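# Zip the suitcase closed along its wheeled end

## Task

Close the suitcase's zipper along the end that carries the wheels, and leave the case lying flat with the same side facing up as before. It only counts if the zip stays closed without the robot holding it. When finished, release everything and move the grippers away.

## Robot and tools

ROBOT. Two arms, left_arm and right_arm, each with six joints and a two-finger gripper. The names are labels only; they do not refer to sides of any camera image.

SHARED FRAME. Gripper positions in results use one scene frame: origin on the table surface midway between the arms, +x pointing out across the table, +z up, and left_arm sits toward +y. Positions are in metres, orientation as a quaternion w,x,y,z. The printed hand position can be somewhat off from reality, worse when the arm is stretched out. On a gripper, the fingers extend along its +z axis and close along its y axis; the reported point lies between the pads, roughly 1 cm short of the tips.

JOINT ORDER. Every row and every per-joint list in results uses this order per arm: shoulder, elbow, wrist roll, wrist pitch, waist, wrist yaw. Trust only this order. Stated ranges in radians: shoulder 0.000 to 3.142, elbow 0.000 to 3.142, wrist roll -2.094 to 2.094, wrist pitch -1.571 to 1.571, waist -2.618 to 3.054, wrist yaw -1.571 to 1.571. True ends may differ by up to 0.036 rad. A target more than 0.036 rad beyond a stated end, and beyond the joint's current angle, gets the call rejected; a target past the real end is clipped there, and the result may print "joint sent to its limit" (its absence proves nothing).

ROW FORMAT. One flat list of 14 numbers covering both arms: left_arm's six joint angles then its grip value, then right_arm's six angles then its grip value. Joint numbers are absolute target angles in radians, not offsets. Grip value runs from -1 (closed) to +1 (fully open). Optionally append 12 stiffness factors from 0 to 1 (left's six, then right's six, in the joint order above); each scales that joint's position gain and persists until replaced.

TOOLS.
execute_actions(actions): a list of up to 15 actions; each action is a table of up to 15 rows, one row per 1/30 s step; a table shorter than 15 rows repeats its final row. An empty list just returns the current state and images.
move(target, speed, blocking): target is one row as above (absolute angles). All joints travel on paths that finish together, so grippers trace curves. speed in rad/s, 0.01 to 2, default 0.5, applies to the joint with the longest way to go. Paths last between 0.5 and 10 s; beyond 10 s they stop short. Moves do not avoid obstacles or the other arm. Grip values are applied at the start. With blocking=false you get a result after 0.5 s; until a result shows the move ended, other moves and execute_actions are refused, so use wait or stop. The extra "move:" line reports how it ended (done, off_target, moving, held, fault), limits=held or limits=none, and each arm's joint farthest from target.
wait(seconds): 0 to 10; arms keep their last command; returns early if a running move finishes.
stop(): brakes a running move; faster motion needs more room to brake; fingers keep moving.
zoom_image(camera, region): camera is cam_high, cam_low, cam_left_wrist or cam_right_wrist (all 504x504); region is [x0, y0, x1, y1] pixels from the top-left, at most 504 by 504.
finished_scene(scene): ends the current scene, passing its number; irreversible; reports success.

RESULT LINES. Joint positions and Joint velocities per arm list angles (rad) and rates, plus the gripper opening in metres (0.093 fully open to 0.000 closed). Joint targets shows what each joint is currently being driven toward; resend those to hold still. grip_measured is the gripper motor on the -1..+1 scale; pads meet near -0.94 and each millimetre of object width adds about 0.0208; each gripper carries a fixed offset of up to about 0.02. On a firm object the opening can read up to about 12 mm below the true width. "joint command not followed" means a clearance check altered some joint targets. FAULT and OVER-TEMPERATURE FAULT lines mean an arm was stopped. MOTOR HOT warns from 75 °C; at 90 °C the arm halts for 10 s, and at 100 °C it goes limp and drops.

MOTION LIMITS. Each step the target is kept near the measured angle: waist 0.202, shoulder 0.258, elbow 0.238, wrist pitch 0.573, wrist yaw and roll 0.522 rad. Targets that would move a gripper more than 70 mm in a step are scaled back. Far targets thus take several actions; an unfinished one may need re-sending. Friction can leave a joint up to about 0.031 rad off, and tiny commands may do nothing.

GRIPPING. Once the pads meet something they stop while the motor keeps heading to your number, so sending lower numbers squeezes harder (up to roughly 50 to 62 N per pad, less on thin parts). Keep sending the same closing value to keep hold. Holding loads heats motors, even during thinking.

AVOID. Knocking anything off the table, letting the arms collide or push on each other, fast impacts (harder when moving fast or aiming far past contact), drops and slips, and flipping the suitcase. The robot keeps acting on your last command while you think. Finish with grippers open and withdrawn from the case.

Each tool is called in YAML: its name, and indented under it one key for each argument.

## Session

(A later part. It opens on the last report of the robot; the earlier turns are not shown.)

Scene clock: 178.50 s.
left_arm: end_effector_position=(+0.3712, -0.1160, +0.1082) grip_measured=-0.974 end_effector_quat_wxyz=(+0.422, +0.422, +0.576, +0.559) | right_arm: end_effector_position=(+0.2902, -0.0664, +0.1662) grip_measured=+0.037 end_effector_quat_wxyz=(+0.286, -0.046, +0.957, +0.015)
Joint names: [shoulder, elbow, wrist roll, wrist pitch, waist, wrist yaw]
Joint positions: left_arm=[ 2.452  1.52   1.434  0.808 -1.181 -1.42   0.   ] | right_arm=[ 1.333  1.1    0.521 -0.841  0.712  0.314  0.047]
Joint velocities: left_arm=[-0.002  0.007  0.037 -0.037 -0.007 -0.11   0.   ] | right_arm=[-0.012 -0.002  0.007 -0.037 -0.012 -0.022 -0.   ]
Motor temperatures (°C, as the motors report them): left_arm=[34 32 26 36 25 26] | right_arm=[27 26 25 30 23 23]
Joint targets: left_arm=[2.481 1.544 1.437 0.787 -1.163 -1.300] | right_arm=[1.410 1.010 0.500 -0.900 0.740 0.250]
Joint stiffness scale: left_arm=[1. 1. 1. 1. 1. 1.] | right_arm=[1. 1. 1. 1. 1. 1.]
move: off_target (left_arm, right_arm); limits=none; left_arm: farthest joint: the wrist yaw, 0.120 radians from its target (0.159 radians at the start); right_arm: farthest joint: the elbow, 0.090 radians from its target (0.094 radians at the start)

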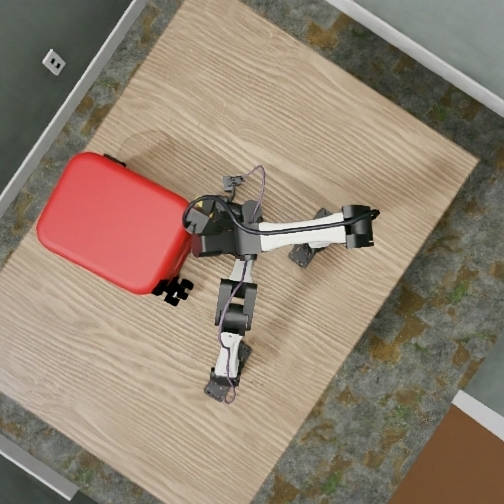

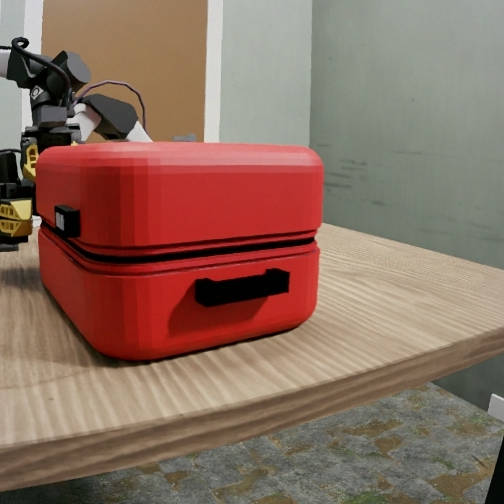

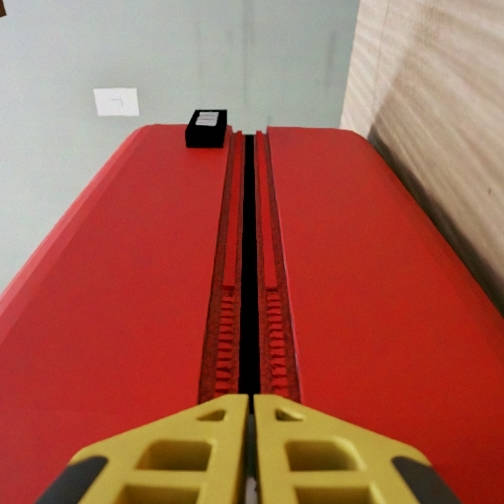

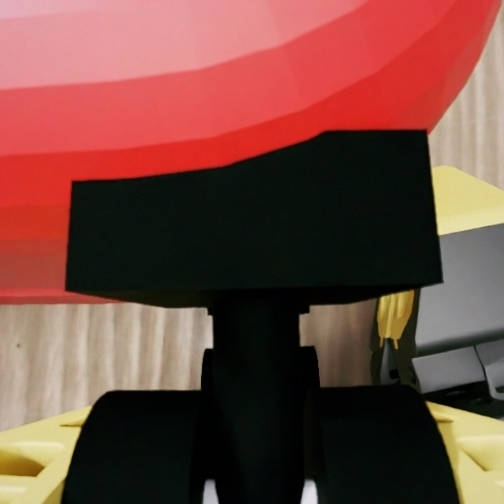

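move:
  target: [2.499,1.584,1.437,0.766,-1.13,-1.28,-1, 1.41,1.01,0.5,-0.90,0.74,0.25,-0.15]
  speed: 0.06

Scene clock: 181.37 s.
left_arm: end_effector_position=(+0.3827, -0.1180, +0.1085) grip_measured=-0.974 end_effector_quat_wxyz=(+0.423, +0.423, +0.576, +0.557) | right_arm: end_effector_position=(+0.2910, -0.0662, +0.1687) grip_measured=+0.037 end_effector_quat_wxyz=(+0.290, -0.045, +0.956, +0.017)
Joint names: [shoulder, elbow, wrist roll, wrist pitch, waist, wrist yaw]
Joint positions: left_arm=[ 2.469  1.558  1.434  0.788 -1.162 -1.396  0.   ] | right_arm=[ 1.329  1.103  0.521 -0.839  0.712  0.316  0.047]
Joint velocities: left_arm=[ 0.002  0.002 -0.037 -0.037  0.002  0.007  0.   ] | right_arm=[-0.007  0.007  0.022 -0.007 -0.012  0.007 -0.001]
Motor temperatures (°C, as the motors report them): left_arm=[35 32 26 36 25 26] | right_arm=[27 27 25 30 23 23]
Joint targets: left_arm=[2.469 1.558 1.434 0.788 -1.160 -1.390] | right_arm=[1.331 1.100 0.521 -0.840 0.713 0.314]
Joint stiffness scale: left_arm=[1. 1. 1. 1. 1. 1.] | right_arm=[1. 1. 1. 1. 1. 1.]
move: held (left_arm, right_arm); limits=held; held on 9 of 77 steps (right_arm, left_arm), including the last (right_arm, left_arm); left_arm: farthest joint: the wrist yaw, 0.116 radians from its target (0.140 radians at the start); right_arm: farthest joint: the elbow, 0.093 radians from its target (0.090 radians at the start)
joint command not followed: on one or more control steps a check withheld the commanded joint targets of the left arm, and it was not sent them on those steps. On the call's last step the targets were still withheld.
cause: the commanded joint targets would bring a part of the robot too close to another arm (this arm's forearm (the part past the elbow) and the other arm's wrist (the part past the wrist yaw)); next, command targets that bring no part of the robot closer to that arm.
joint command not followed: on one or more control steps a check withheld the commanded joint targets of the right arm, and it was not sent them on those steps. On the call's last step the targets were still withheld.
cause: the commanded joint targets would bring a part of the robot too close to another arm (this arm's wrist (the part past the wrist yaw) and the other arm's forearm (the part past the elbow)); next, command targets that bring no part of the robot closer to that arm.

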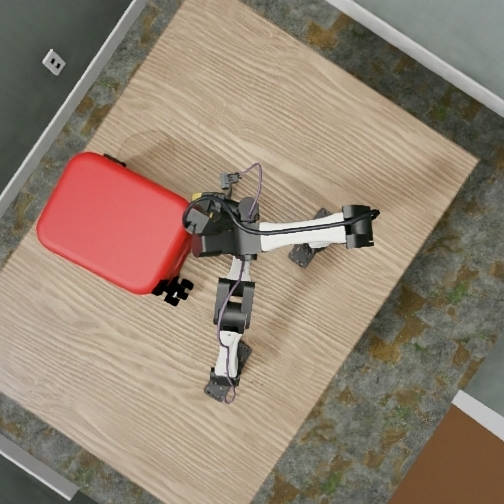

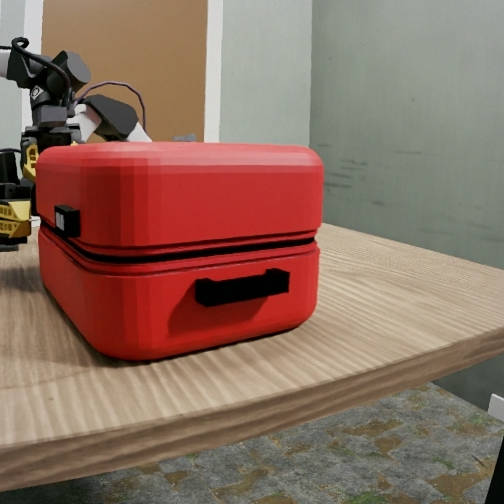

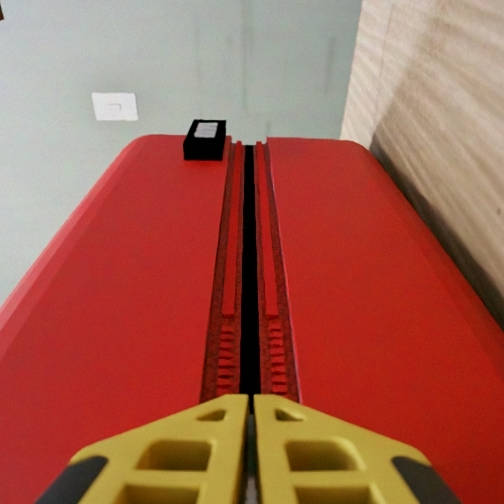

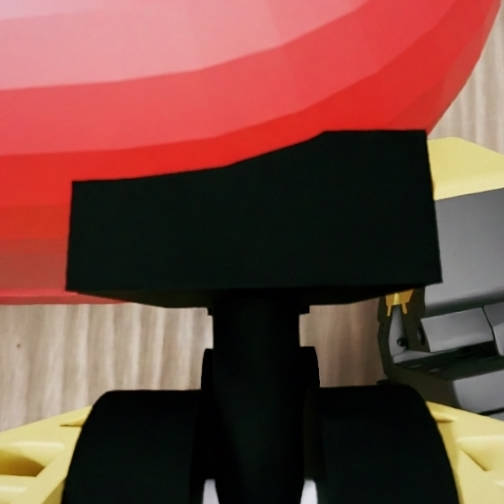

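execute_actions:
  actions:
    - [[2.469,1.558,1.434,0.788,-1.160,-1.390,-1, 1.331,1.10,0.521,-0.84,0.713,0.314,0.45]]

move:
  target: [2.469,1.558,1.434,0.788,-1.160,-1.390,-1, 1.26,1.315,0.521,-1.10,0.713,0.314,0.45]
  speed: 0.3

Scene clock: 182.67 s.
left_arm: end_effector_position=(+0.3827, -0.1180, +0.1085) grip_measured=-0.974 end_effector_quat_wxyz=(+0.423, +0.423, +0.576, +0.557) | right_arm: end_effector_position=(+0.2910, -0.0663, +0.1687) grip_measured=+0.448 end_effector_quat_wxyz=(+0.290, -0.044, +0.956, +0.016)
Joint names: [shoulder, elbow, wrist roll, wrist pitch, waist, wrist yaw]
Joint positions: left_arm=[ 2.469  1.558  1.434  0.788 -1.162 -1.396  0.   ] | right_arm=[ 1.329  1.103  0.521 -0.839  0.712  0.317  0.067]
Joint velocities: left_arm=[ 0.012  0.012 -0.022 -0.007 -0.002  0.066  0.   ] | right_arm=[ 0.012 -0.012 -0.051  0.037  0.002  0.007  0.001]
Motor temperatures (°C, as the motors report them): left_arm=[36 32 26 36 25 26] | right_arm=[27 27 25 30 23 23]
Joint targets: left_arm=[2.469 1.558 1.434 0.788 -1.160 -1.390] | right_arm=[1.331 1.100 0.521 -0.840 0.713 0.314]
Joint stiffness scale: left_arm=[1. 1. 1. 1. 1. 1.] | right_arm=[1. 1. 1. 1. 1. 1.]
joint command not followed: on one or more control steps a check withheld the commanded joint targets of the left arm, and it was not sent them on those steps.
cause: the commanded joint targets would bring a part of the robot too close to another arm (this arm's forearm (the part past the elbow) and the other arm's wrist (the part past the wrist yaw)); next, command targets that bring no part of the robot closer to that arm.

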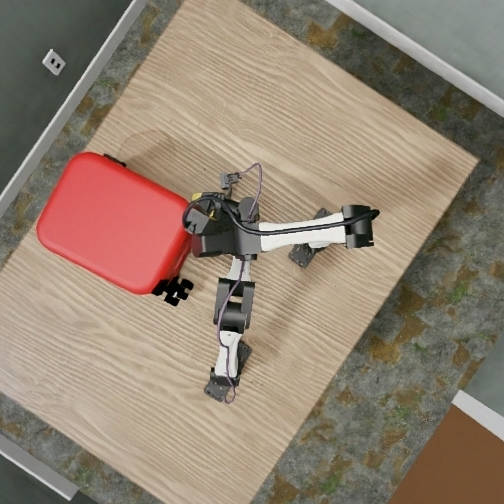

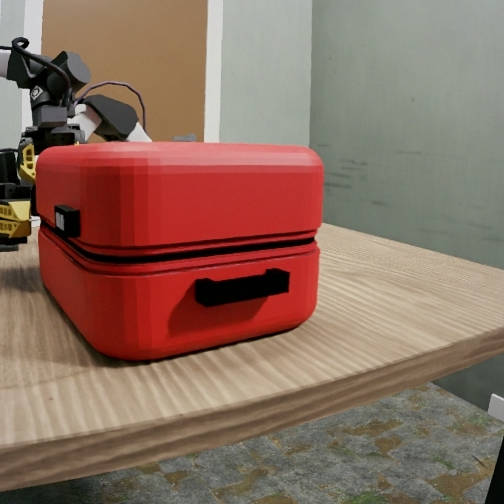

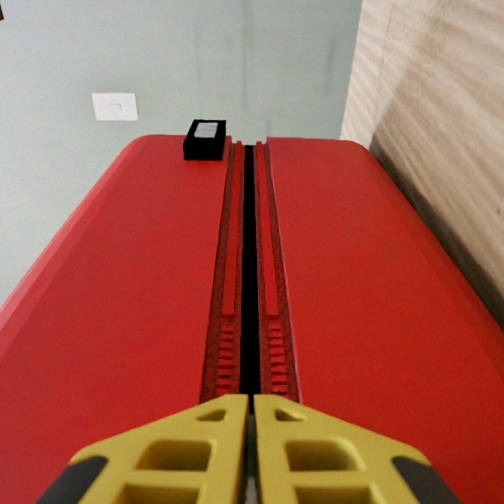

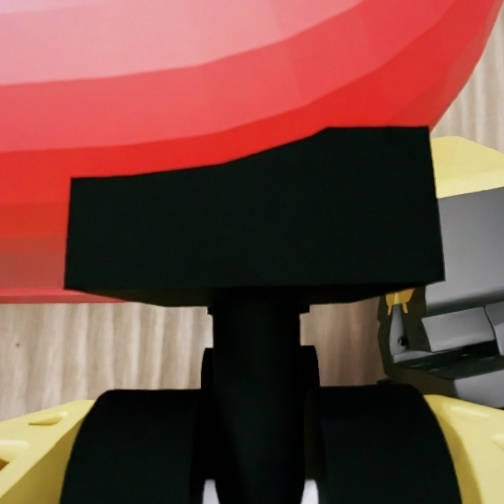

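Scene clock: 184.23 s.
left_arm: end_effector_position=(+0.3827, -0.1180, +0.1085) grip_measured=-0.974 end_effector_quat_wxyz=(+0.423, +0.423, +0.576, +0.557) | right_arm: end_effector_position=(+0.2734, -0.0810, +0.2281) grip_measured=+0.448 end_effector_quat_wxyz=(+0.291, -0.044, +0.956, +0.017)
Joint names: [shoulder, elbow, wrist roll, wrist pitch, waist, wrist yaw]
Joint positions: left_arm=[ 2.469  1.558  1.434  0.788 -1.162 -1.397  0.   ] | right_arm=[ 1.272  1.3    0.521 -1.091  0.712  0.317  0.067]
Joint velocities: left_arm=[-0.012 -0.007  0.022 -0.022 -0.002  0.022  0.   ] | right_arm=[-0.032 -0.007 -0.007 -0.007 -0.012 -0.022 -0.001]
Motor temperatures (°C, as the motors report them): left_arm=[37 32 26 36 25 26] | right_arm=[27 27 25 30 23 23]
Joint targets: left_arm=[2.469 1.558 1.434 0.788 -1.160 -1.390] | right_arm=[1.260 1.315 0.521 -1.100 0.713 0.314]
Joint stiffness scale: left_arm=[1. 1. 1. 1. 1. 1.] | right_arm=[1. 1. 1. 1. 1. 1.]
move: done; limits=none; left_arm: farthest joint: the wrist yaw, 0.007 radians from its target (0.006 radians at the start); right_arm: farthest joint: the elbow, 0.015 radians from its target (0.212 radians at the start)

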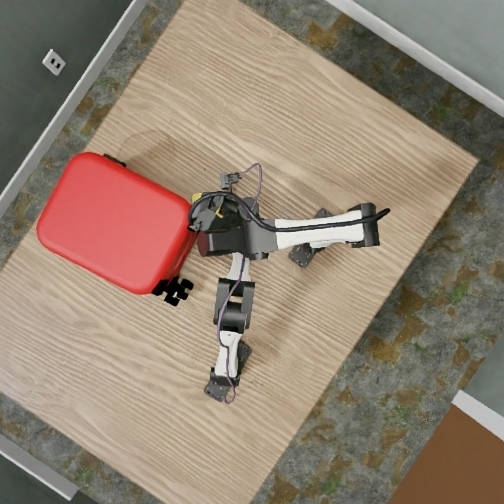

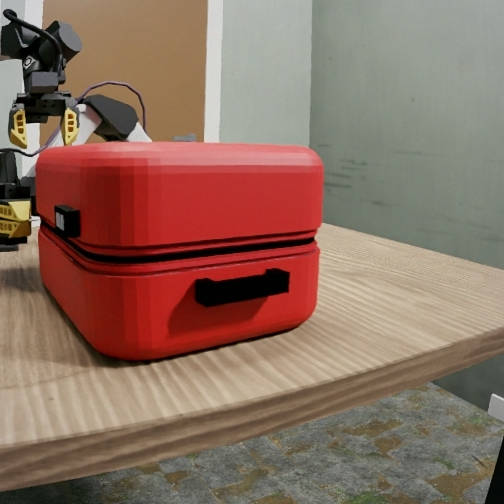

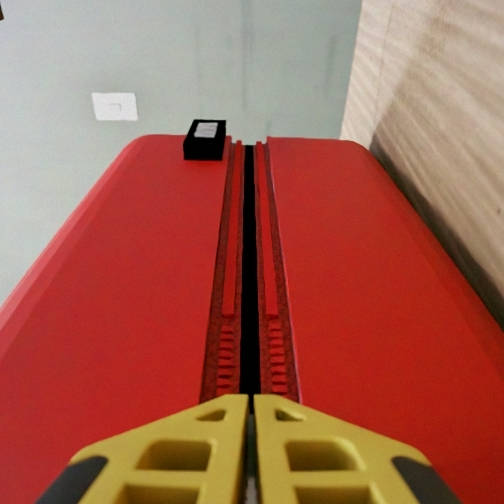

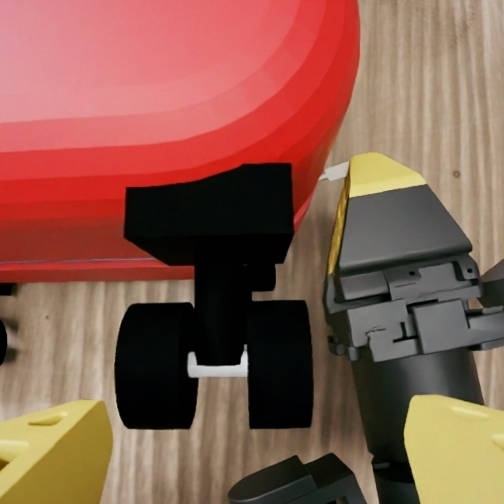

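move:
  target: [2.469,1.558,1.434,0.788,-1.160,-1.390,-0.55, 0.9,1.0,0.0,-0.75,-0.7,0.0,0.45]
  speed: 1.0

Scene clock: 187.50 s.
left_arm: end_effector_position=(+0.3827, -0.1180, +0.1085) grip_measured=-0.552 end_effector_quat_wxyz=(+0.423, +0.423, +0.576, +0.557) | right_arm: end_effector_position=(+0.2290, -0.4213, +0.2596) grip_measured=+0.449 end_effector_quat_wxyz=(+0.414, +0.314, +0.840, -0.155)
Joint names: [shoulder, elbow, wrist roll, wrist pitch, waist, wrist yaw]
Joint positions: left_arm=[ 2.469  1.558  1.434  0.788 -1.162 -1.397  0.019] | right_arm=[ 0.915  1.017  0.006 -0.758 -0.69   0.009  0.067]
Joint velocities: left_arm=[ 0.007  0.012  0.066  0.007  0.012  0.051 -0.002] | right_arm=[ 0.002  0.007  0.007  0.007  0.012 -0.007 -0.001]
Motor temperatures (°C, as the motors report them): left_arm=[38 32 26 36 25 26] | right_arm=[28 28 25 31 23 23]
Joint targets: left_arm=[2.469 1.558 1.434 0.788 -1.160 -1.390] | right_arm=[0.900 1.000 0.000 -0.750 -0.700 -0.000]
Joint stiffness scale: left_arm=[1. 1. 1. 1. 1. 1.] | right_arm=[1. 1. 1. 1. 1. 1.]
move: done; limits=none; left_arm: farthest joint: the wrist yaw, 0.007 radians from its target (0.007 radians at the start); right_arm: farthest joint: the elbow, 0.017 radians from its target (0.300 radians at the start)

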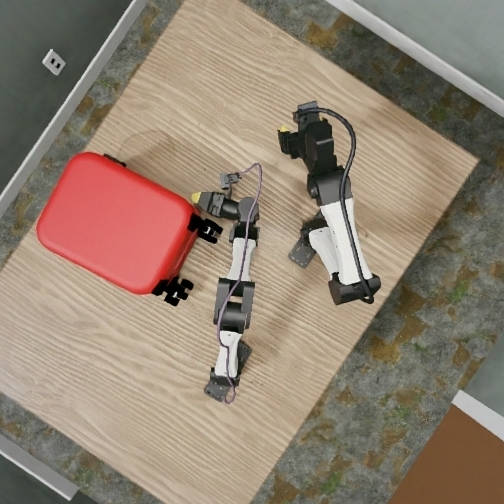

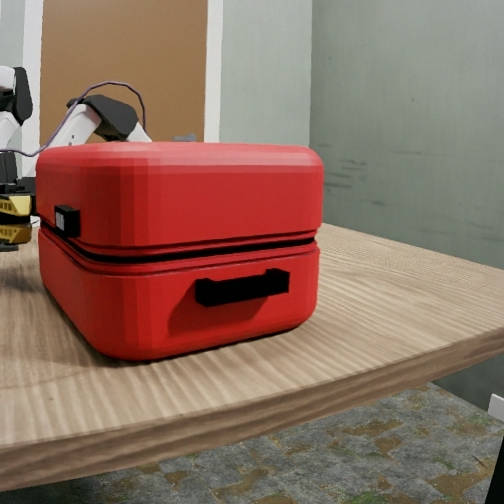

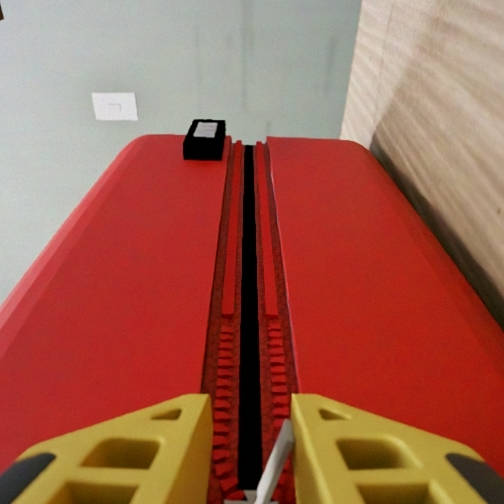

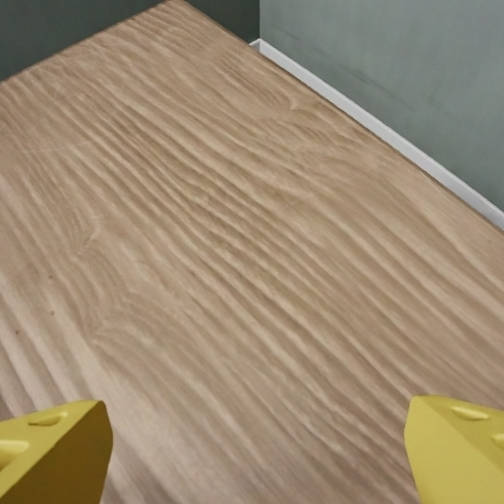

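move:
  target: [2.469,1.558,1.434,0.788,-1.19,-1.20,-0.55, 0.9,1.0,0.0,-0.75,-0.7,0.0,0.45]
  speed: 0.3

Scene clock: 189.00 s.
left_arm: end_effector_position=(+0.3805, -0.1556, +0.1048) grip_measured=-0.552 end_effector_quat_wxyz=(+0.473, +0.483, +0.537, +0.504) | right_arm: end_effector_position=(+0.2290, -0.4213, +0.2597) grip_measured=+0.449 end_effector_quat_wxyz=(+0.414, +0.314, +0.840, -0.155)
Joint names: [shoulder, elbow, wrist roll, wrist pitch, waist, wrist yaw]
Joint positions: left_arm=[ 2.469  1.558  1.434  0.788 -1.181 -1.211  0.019] | right_arm=[ 0.915  1.017  0.005 -0.758 -0.69   0.009  0.067]
Joint velocities: left_arm=[-0.007 -0.012 -0.022 -0.022 -0.007 -0.022  0.   ] | right_arm=[-0.002 -0.022 -0.037 -0.037 -0.017  0.007 -0.001]
Motor temperatures (°C, as the motors report them): left_arm=[39 32 26 36 25 25] | right_arm=[27 28 25 31 23 22]
Joint targets: left_arm=[2.469 1.558 1.434 0.788 -1.190 -1.200] | right_arm=[0.900 1.000 -0.000 -0.750 -0.700 0.000]
Joint stiffness scale: left_arm=[1. 1. 1. 1. 1. 1.] | right_arm=[1. 1. 1. 1. 1. 1.]
move: done; limits=none; left_arm: farthest joint: the wrist yaw, 0.011 radians from its target (0.197 radians at the start); right_arm: farthest joint: the elbow, 0.017 radians from its target (0.017 radians at the start)

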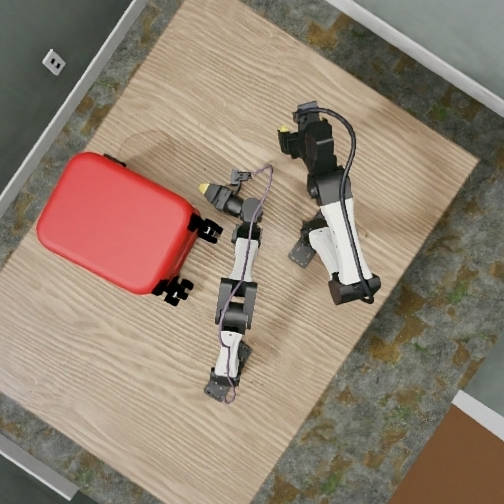

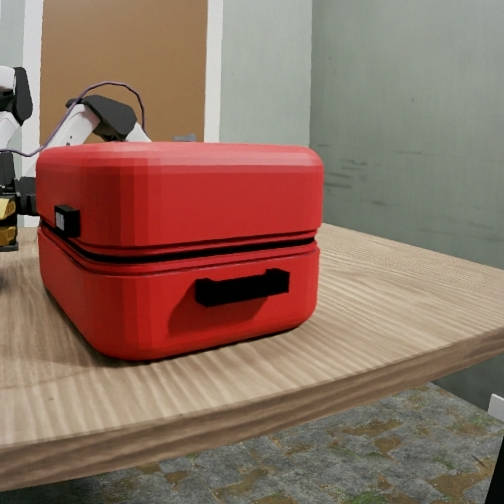

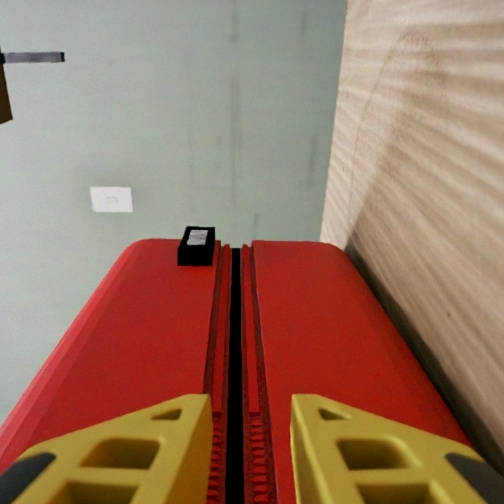

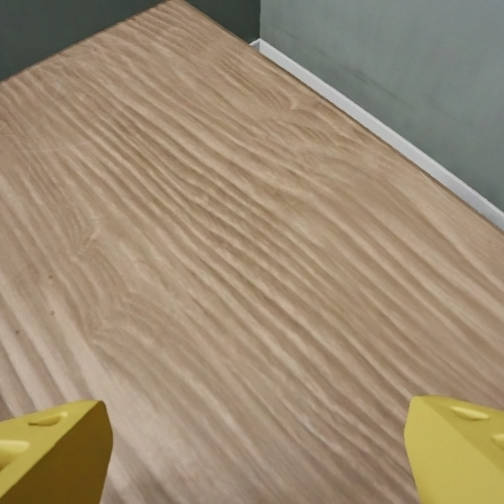

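move:
  target: [1.9,1.55,1.0,0.2,-1.17,-1.20,0.3, 0.9,1.0,0.0,-0.75,-0.7,0.0,0.45]
  speed: 0.8

move:
  target: [1.35,1.42,-0.765,-1.22,-0.765,-0.41,1, 1.6,0.5,-0.29,0.6,-0.45,-1.0,-0.5]
  speed: 1.2

Scene clock: 191.90 s.
left_arm: end_effector_position=(+0.3513, -0.0943, +0.3224) grip_measured=+0.298 end_effector_quat_wxyz=(+0.570, +0.358, +0.627, +0.391) | right_arm: end_effector_position=(+0.2290, -0.4213, +0.2597) grip_measured=+0.449 end_effector_quat_wxyz=(+0.414, +0.314, +0.840, -0.155)
Joint names: [shoulder, elbow, wrist roll, wrist pitch, waist, wrist yaw]
Joint positions: left_arm=[ 1.898  1.558  1.008  0.219 -1.181 -1.208  0.06 ] | right_arm=[ 0.915  1.017  0.005 -0.758 -0.69   0.009  0.067]
Joint velocities: left_arm=[-0.007  0.002  0.007  0.022  0.022 -0.007 -0.   ] | right_arm=[-0.002 -0.022 -0.066 -0.154 -0.017  0.007 -0.   ]
Motor temperatures (°C, as the motors report them): left_arm=[40 32 26 36 25 25] | right_arm=[27 28 25 32 23 22]
Joint targets: left_arm=[1.900 1.550 1.000 0.200 -1.170 -1.200] | right_arm=[0.900 1.000 0.000 -0.750 -0.700 -0.000]
Joint stiffness scale: left_arm=[1. 1. 1. 1. 1. 1.] | right_arm=[1. 1. 1. 1. 1. 1.]
move: done; limits=none; left_arm: farthest joint: the wrist pitch, 0.019 radians from its target (0.588 radians at the start); right_arm: farthest joint: the elbow, 0.017 radians from its target (0.017 radians at the start)

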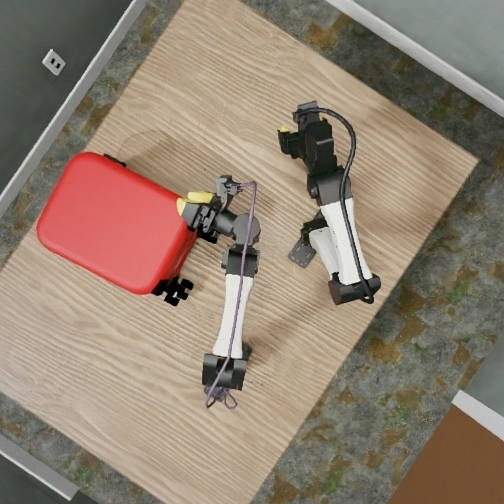

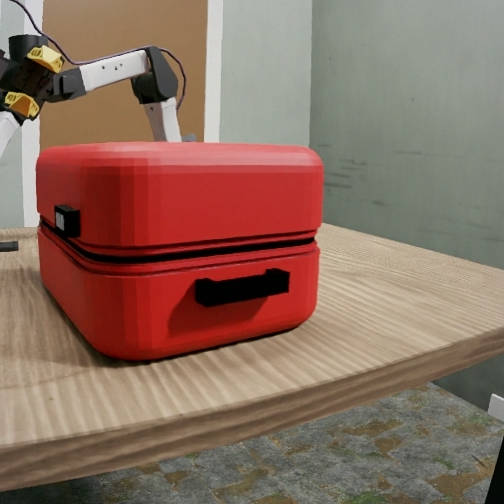

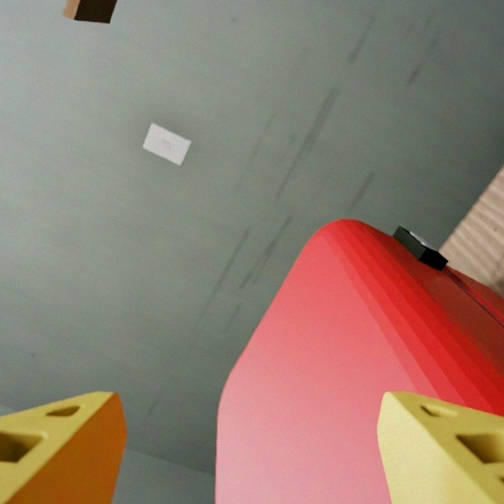

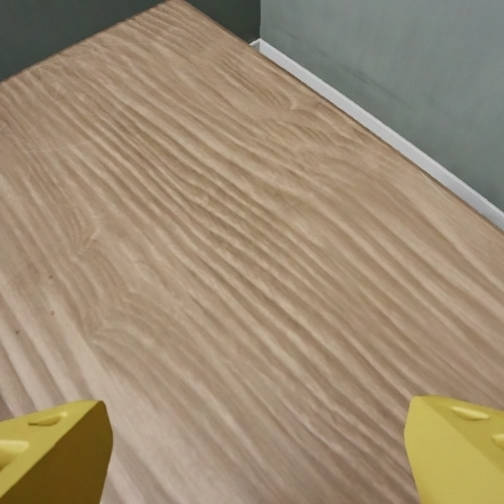

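Scene clock: 194.37 s.
left_arm: end_effector_position=(+0.2727, +0.1307, +0.2426) grip_measured=+1.000 end_effector_quat_wxyz=(+0.295, -0.061, +0.954, +0.008) | right_arm: end_effector_position=(+0.3778, -0.2638, +0.1134) grip_measured=-0.498 end_effector_quat_wxyz=(+0.574, -0.173, +0.773, +0.209)
Joint names: [shoulder, elbow, wrist roll, wrist pitch, waist, wrist yaw]
Joint positions: left_arm=[ 1.366  1.435 -0.756 -1.202 -0.776 -0.422  0.093] | right_arm=[ 1.587  0.513 -0.285  0.591 -0.46  -0.991  0.021]
Joint velocities: left_arm=[ 0.012  0.002 -0.066  0.022 -0.002 -0.022  0.   ] | right_arm=[-0.002 -0.002  0.022 -0.007 -0.007  0.007 -0.001]
Motor temperatures (°C, as the motors report them): left_arm=[40 32 26 36 25 25] | right_arm=[28 28 25 33 23 22]
Joint targets: left_arm=[1.350 1.420 -0.765 -1.220 -0.765 -0.410] | right_arm=[1.600 0.500 -0.290 0.600 -0.450 -1.000]
Joint stiffness scale: left_arm=[1. 1. 1. 1. 1. 1.] | right_arm=[1. 1. 1. 1. 1. 1.]
move: done; limits=none; left_arm: farthest joint: the wrist pitch, 0.018 radians from its target (1.439 radians at the start); right_arm: farthest joint: the shoulder, 0.013 radians from its target (0.685 radians at the start)

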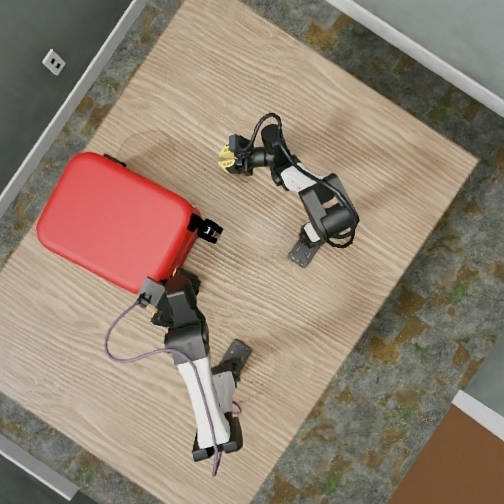

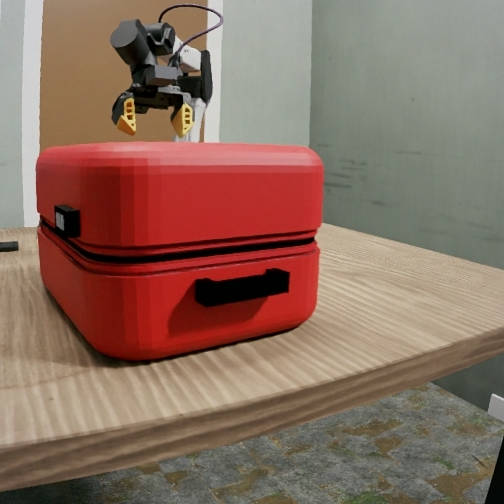

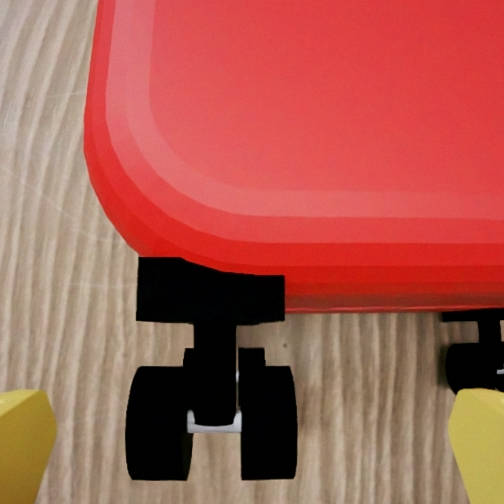

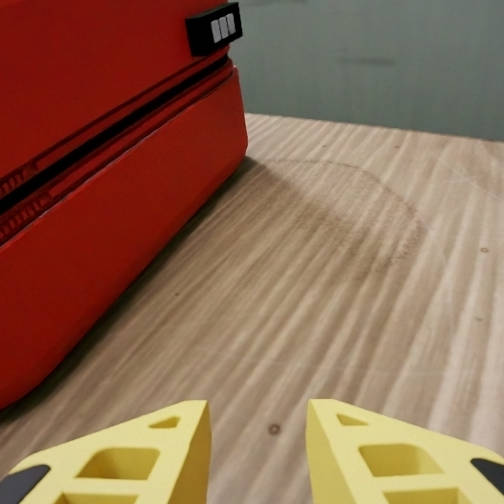

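move:
  target: [1.27,1.075,-0.735,-0.955,-0.745,-0.40,1, 1.88,0.335,-0.295,1.235,-0.30,-1.33,-0.5]
  speed: 0.5

Scene clock: 197.13 s.
left_arm: end_effector_position=(+0.2627, +0.1448, +0.1657) grip_measured=+1.000 end_effector_quat_wxyz=(+0.277, -0.058, +0.959, +0.023) | right_arm: end_effector_position=(+0.3285, -0.1681, +0.0918) grip_measured=-0.499 end_effector_quat_wxyz=(+0.599, -0.355, +0.640, +0.326)
Joint names: [shoulder, elbow, wrist roll, wrist pitch, waist, wrist yaw]
Joint positions: left_arm=[ 1.294  1.089 -0.743 -0.972 -0.757 -0.412  0.093] | right_arm=[ 1.865  0.35  -0.29   1.225 -0.31  -1.321  0.021]
Joint velocities: left_arm=[ 0.002  0.007  0.007  0.007 -0.017 -0.037  0.   ] | right_arm=[ 0.002  0.012 -0.022  0.081 -0.007 -0.037 -0.   ]
Motor temperatures (°C, as the motors report them): left_arm=[40 32 26 36 25 25] | right_arm=[28 28 25 33 23 22]
Joint targets: left_arm=[1.270 1.075 -0.735 -0.955 -0.745 -0.400] | right_arm=[1.880 0.335 -0.295 1.235 -0.300 -1.330]
Joint stiffness scale: left_arm=[1. 1. 1. 1. 1. 1.] | right_arm=[1. 1. 1. 1. 1. 1.]
move: off_target (left_arm); limits=none; left_arm: farthest joint: the shoulder, 0.024 radians from its target (0.096 radians at the start); right_arm: farthest joint: the shoulder, 0.015 radians from its target (0.293 radians at the start)

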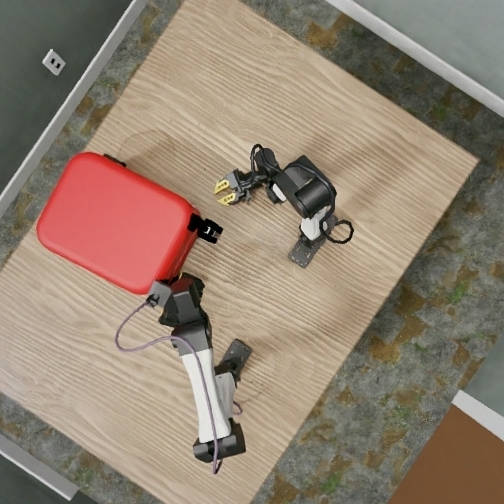

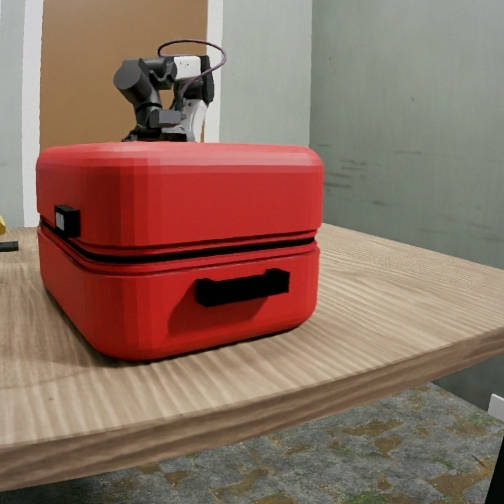

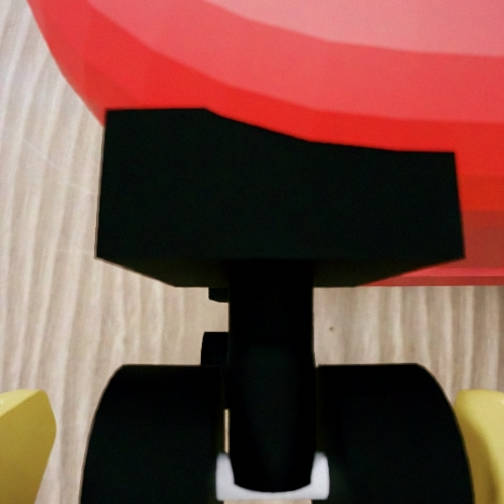

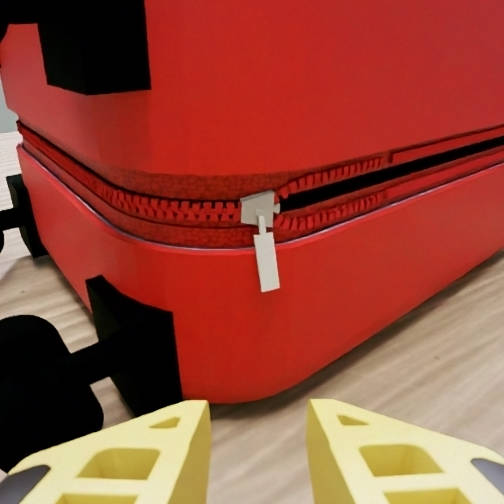

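move:
  target: [1.294,1.085,-0.743,-0.972,-0.785,-0.412,-0.15, 1.968,0.452,-0.172,1.325,-0.085,-1.095,-0.5]
  speed: 0.3

Scene clock: 199.73 s.
left_arm: end_effector_position=(+0.2627, +0.1422, +0.1661) grip_measured=+0.040 end_effector_quat_wxyz=(+0.278, -0.057, +0.959, +0.019) | right_arm: end_effector_position=(+0.3622, -0.1203, +0.0869) grip_measured=-0.499 end_effector_quat_wxyz=(+0.591, -0.354, +0.648, +0.326)
Joint names: [shoulder, elbow, wrist roll, wrist pitch, waist, wrist yaw]
Joint positions: left_arm=[ 1.294  1.089 -0.746 -0.966 -0.764 -0.411  0.047] | right_arm=[ 1.952  0.434 -0.178  1.316 -0.094 -1.105  0.021]
Joint velocities: left_arm=[-0.002  0.012 -0.007 -0.081 -0.012 -0.081 -0.   ] | right_arm=[-0.002 -0.002 -0.081  0.007 -0.007  0.066 -0.   ]
Motor temperatures (°C, as the motors report them): left_arm=[39 32 26 36 25 25] | right_arm=[28 28 25 33 23 22]
Joint targets: left_arm=[1.294 1.085 -0.743 -0.972 -0.785 -0.412] | right_arm=[1.968 0.452 -0.172 1.325 -0.085 -1.095]
Joint stiffness scale: left_arm=[1. 1. 1. 1. 1. 1.] | right_arm=[1. 1. 1. 1. 1. 1.]
move: off_target (left_arm); limits=none; left_arm: farthest joint: the waist, 0.021 radians from its target (0.028 radians at the start); right_arm: farthest joint: the elbow, 0.018 radians from its target (0.102 radians at the start)

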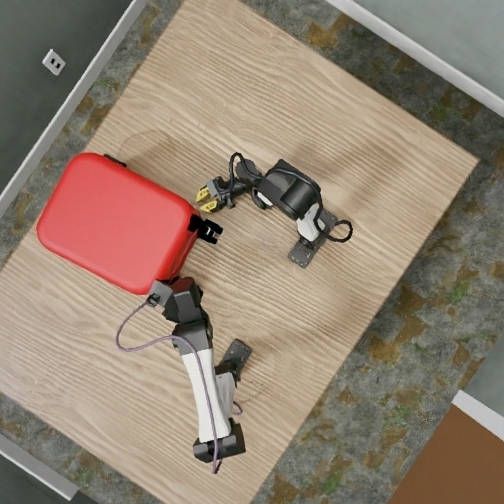

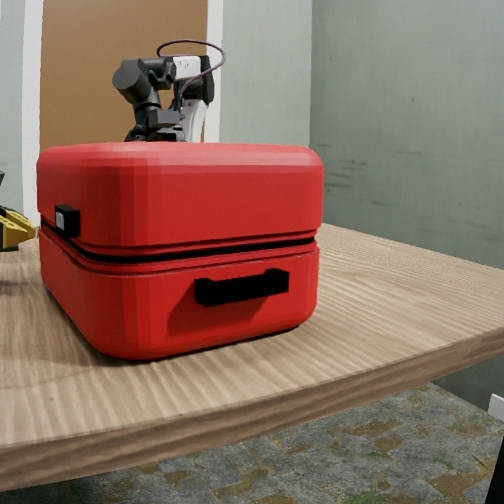

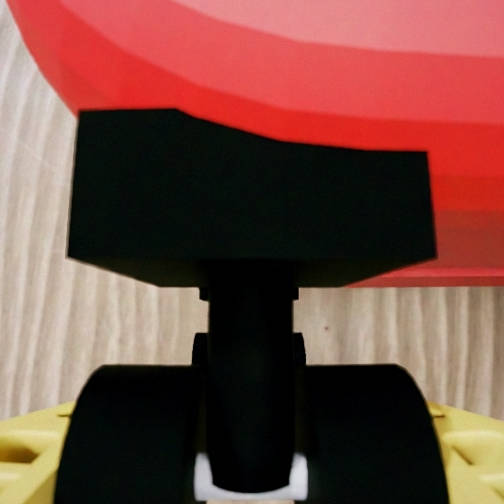

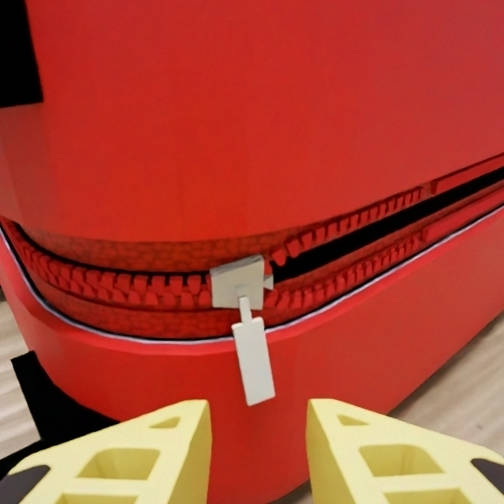

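move:
  target: [1.32,1.04,-0.743,-0.99,-0.785,-0.412,-0.15, 1.952,0.49,-0.172,1.266,-0.01,-1.018,-0.5]
  speed: 0.12

Scene clock: 201.63 s.
left_arm: end_effector_position=(+0.2639, +0.1443, +0.1648) grip_measured=+0.040 end_effector_quat_wxyz=(+0.285, -0.064, +0.956, +0.025) | right_arm: end_effector_position=(+0.3718, -0.1056, +0.0868) grip_measured=-0.499 end_effector_quat_wxyz=(+0.588, -0.355, +0.652, +0.321)
Joint names: [shoulder, elbow, wrist roll, wrist pitch, waist, wrist yaw]
Joint positions: left_arm=[ 1.294  1.079 -0.759 -0.956 -0.766 -0.432  0.047] | right_arm=[ 1.952  0.466 -0.177  1.28  -0.034 -1.038  0.021]
Joint velocities: left_arm=[-0.007 -0.007 -0.037 -0.051  0.012  0.051  0.001] | right_arm=[-0.017  0.007 -0.022  0.022  0.002  0.037  0.001]
Motor temperatures (°C, as the motors report them): left_arm=[39 32 26 35 24 25] | right_arm=[28 28 25 34 23 22]
Joint targets: left_arm=[1.320 1.040 -0.743 -0.990 -0.785 -0.412] | right_arm=[1.952 0.490 -0.172 1.266 -0.010 -1.018]
Joint stiffness scale: left_arm=[1. 1. 1. 1. 1. 1.] | right_arm=[1. 1. 1. 1. 1. 1.]
move: off_target (left_arm, right_arm); limits=none; left_arm: farthest joint: the elbow, 0.039 radians from its target (0.049 radians at the start); right_arm: farthest joint: the waist, 0.024 radians from its target (0.084 radians at the start)

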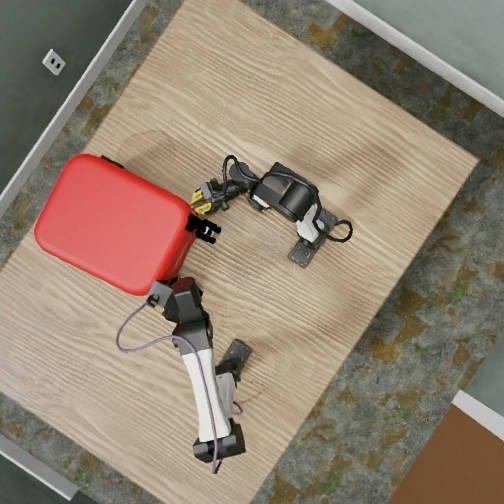

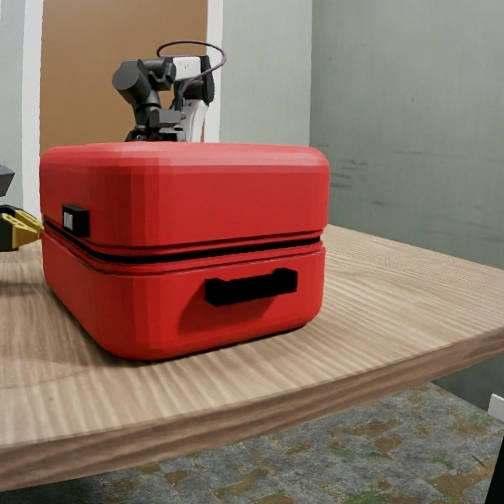

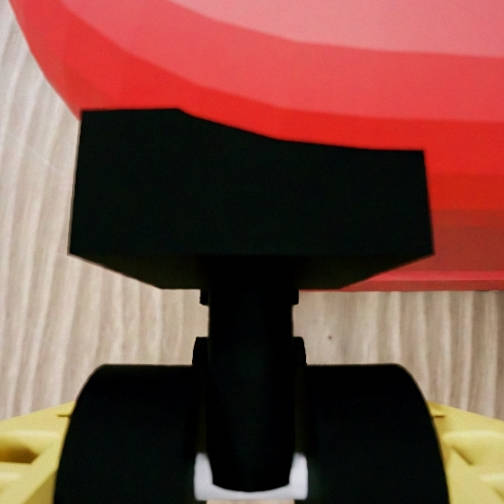

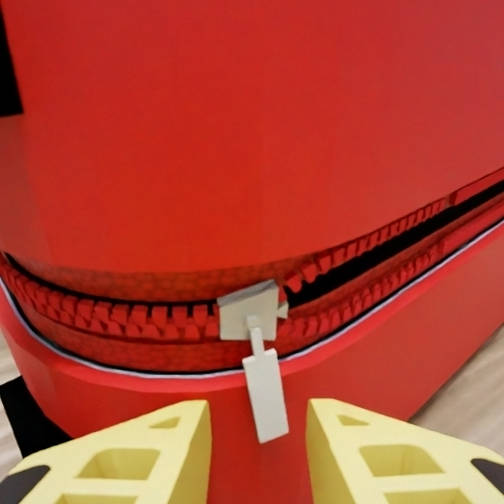

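move:
  target: [1.32,1.04,-0.743,-0.99,-0.785,-0.412,-0.15, 2.036,0.638,-0.202,1.185,-0.085,-1.296,-0.5]
  speed: 0.2

Scene clock: 204.10 s.
left_arm: end_effector_position=(+0.2642, +0.1443, +0.1650) grip_measured=+0.040 end_effector_quat_wxyz=(+0.285, -0.064, +0.956, +0.025) | right_arm: end_effector_position=(+0.3774, -0.1051, +0.0931) grip_measured=-0.499 end_effector_quat_wxyz=(+0.564, -0.407, +0.604, +0.389)
Joint names: [shoulder, elbow, wrist roll, wrist pitch, waist, wrist yaw]
Joint positions: left_arm=[ 1.294  1.079 -0.759 -0.955 -0.766 -0.433  0.047] | right_arm=[ 2.022  0.618 -0.197  1.186 -0.078 -1.284  0.021]
Joint velocities: left_arm=[-0.007  0.002 -0.037  0.007  0.002  0.037 -0.001] | right_arm=[-0.017  0.012 -0.037 -0.051 -0.032 -0.051  0.001]
Motor temperatures (°C, as the motors report them): left_arm=[38 32 26 35 24 25] | right_arm=[29 28 25 34 23 22]
Joint targets: left_arm=[1.320 1.040 -0.743 -0.990 -0.785 -0.412] | right_arm=[2.036 0.638 -0.202 1.185 -0.085 -1.296]
Joint stiffness scale: left_arm=[1. 1. 1. 1. 1. 1.] | right_arm=[1. 1. 1. 1. 1. 1.]
move: off_target (left_arm); limits=none; left_arm: farthest joint: the elbow, 0.039 radians from its target (0.039 radians at the start); right_arm: farthest joint: the elbow, 0.020 radians from its target (0.172 radians at the start)

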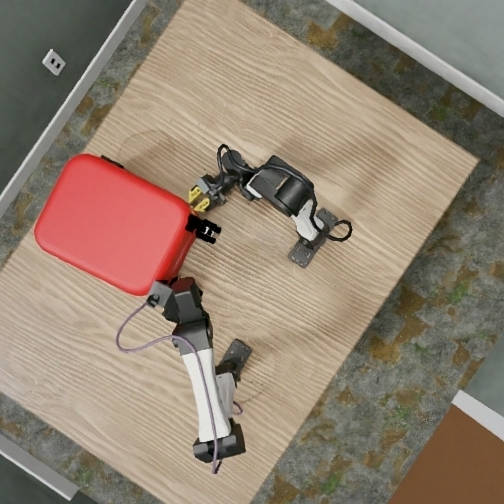

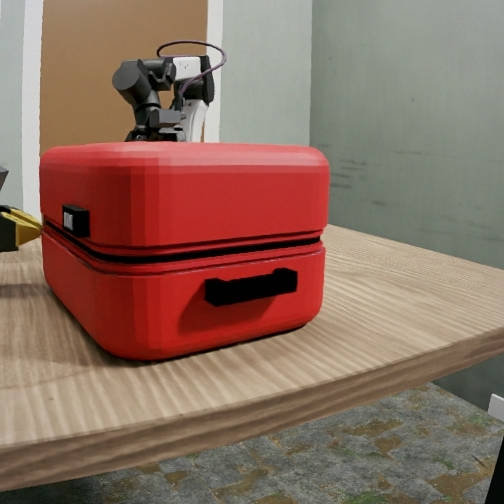

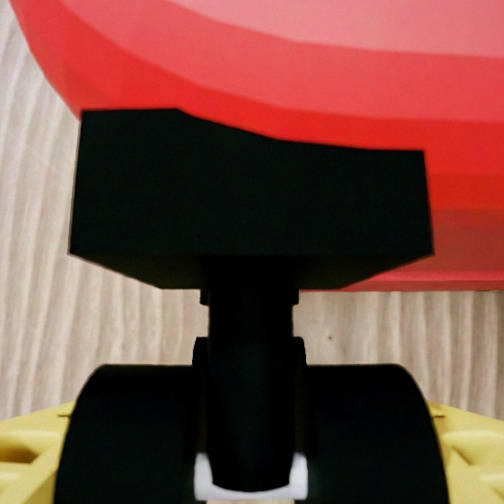

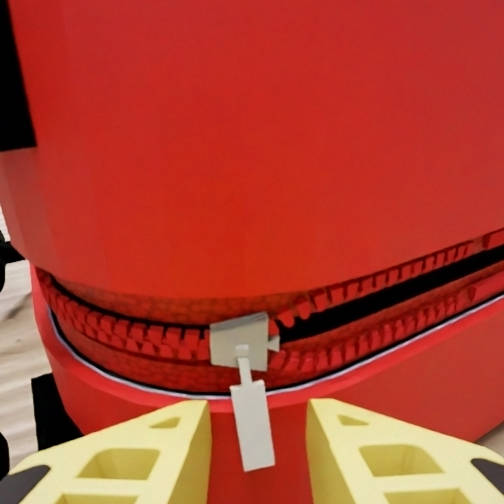

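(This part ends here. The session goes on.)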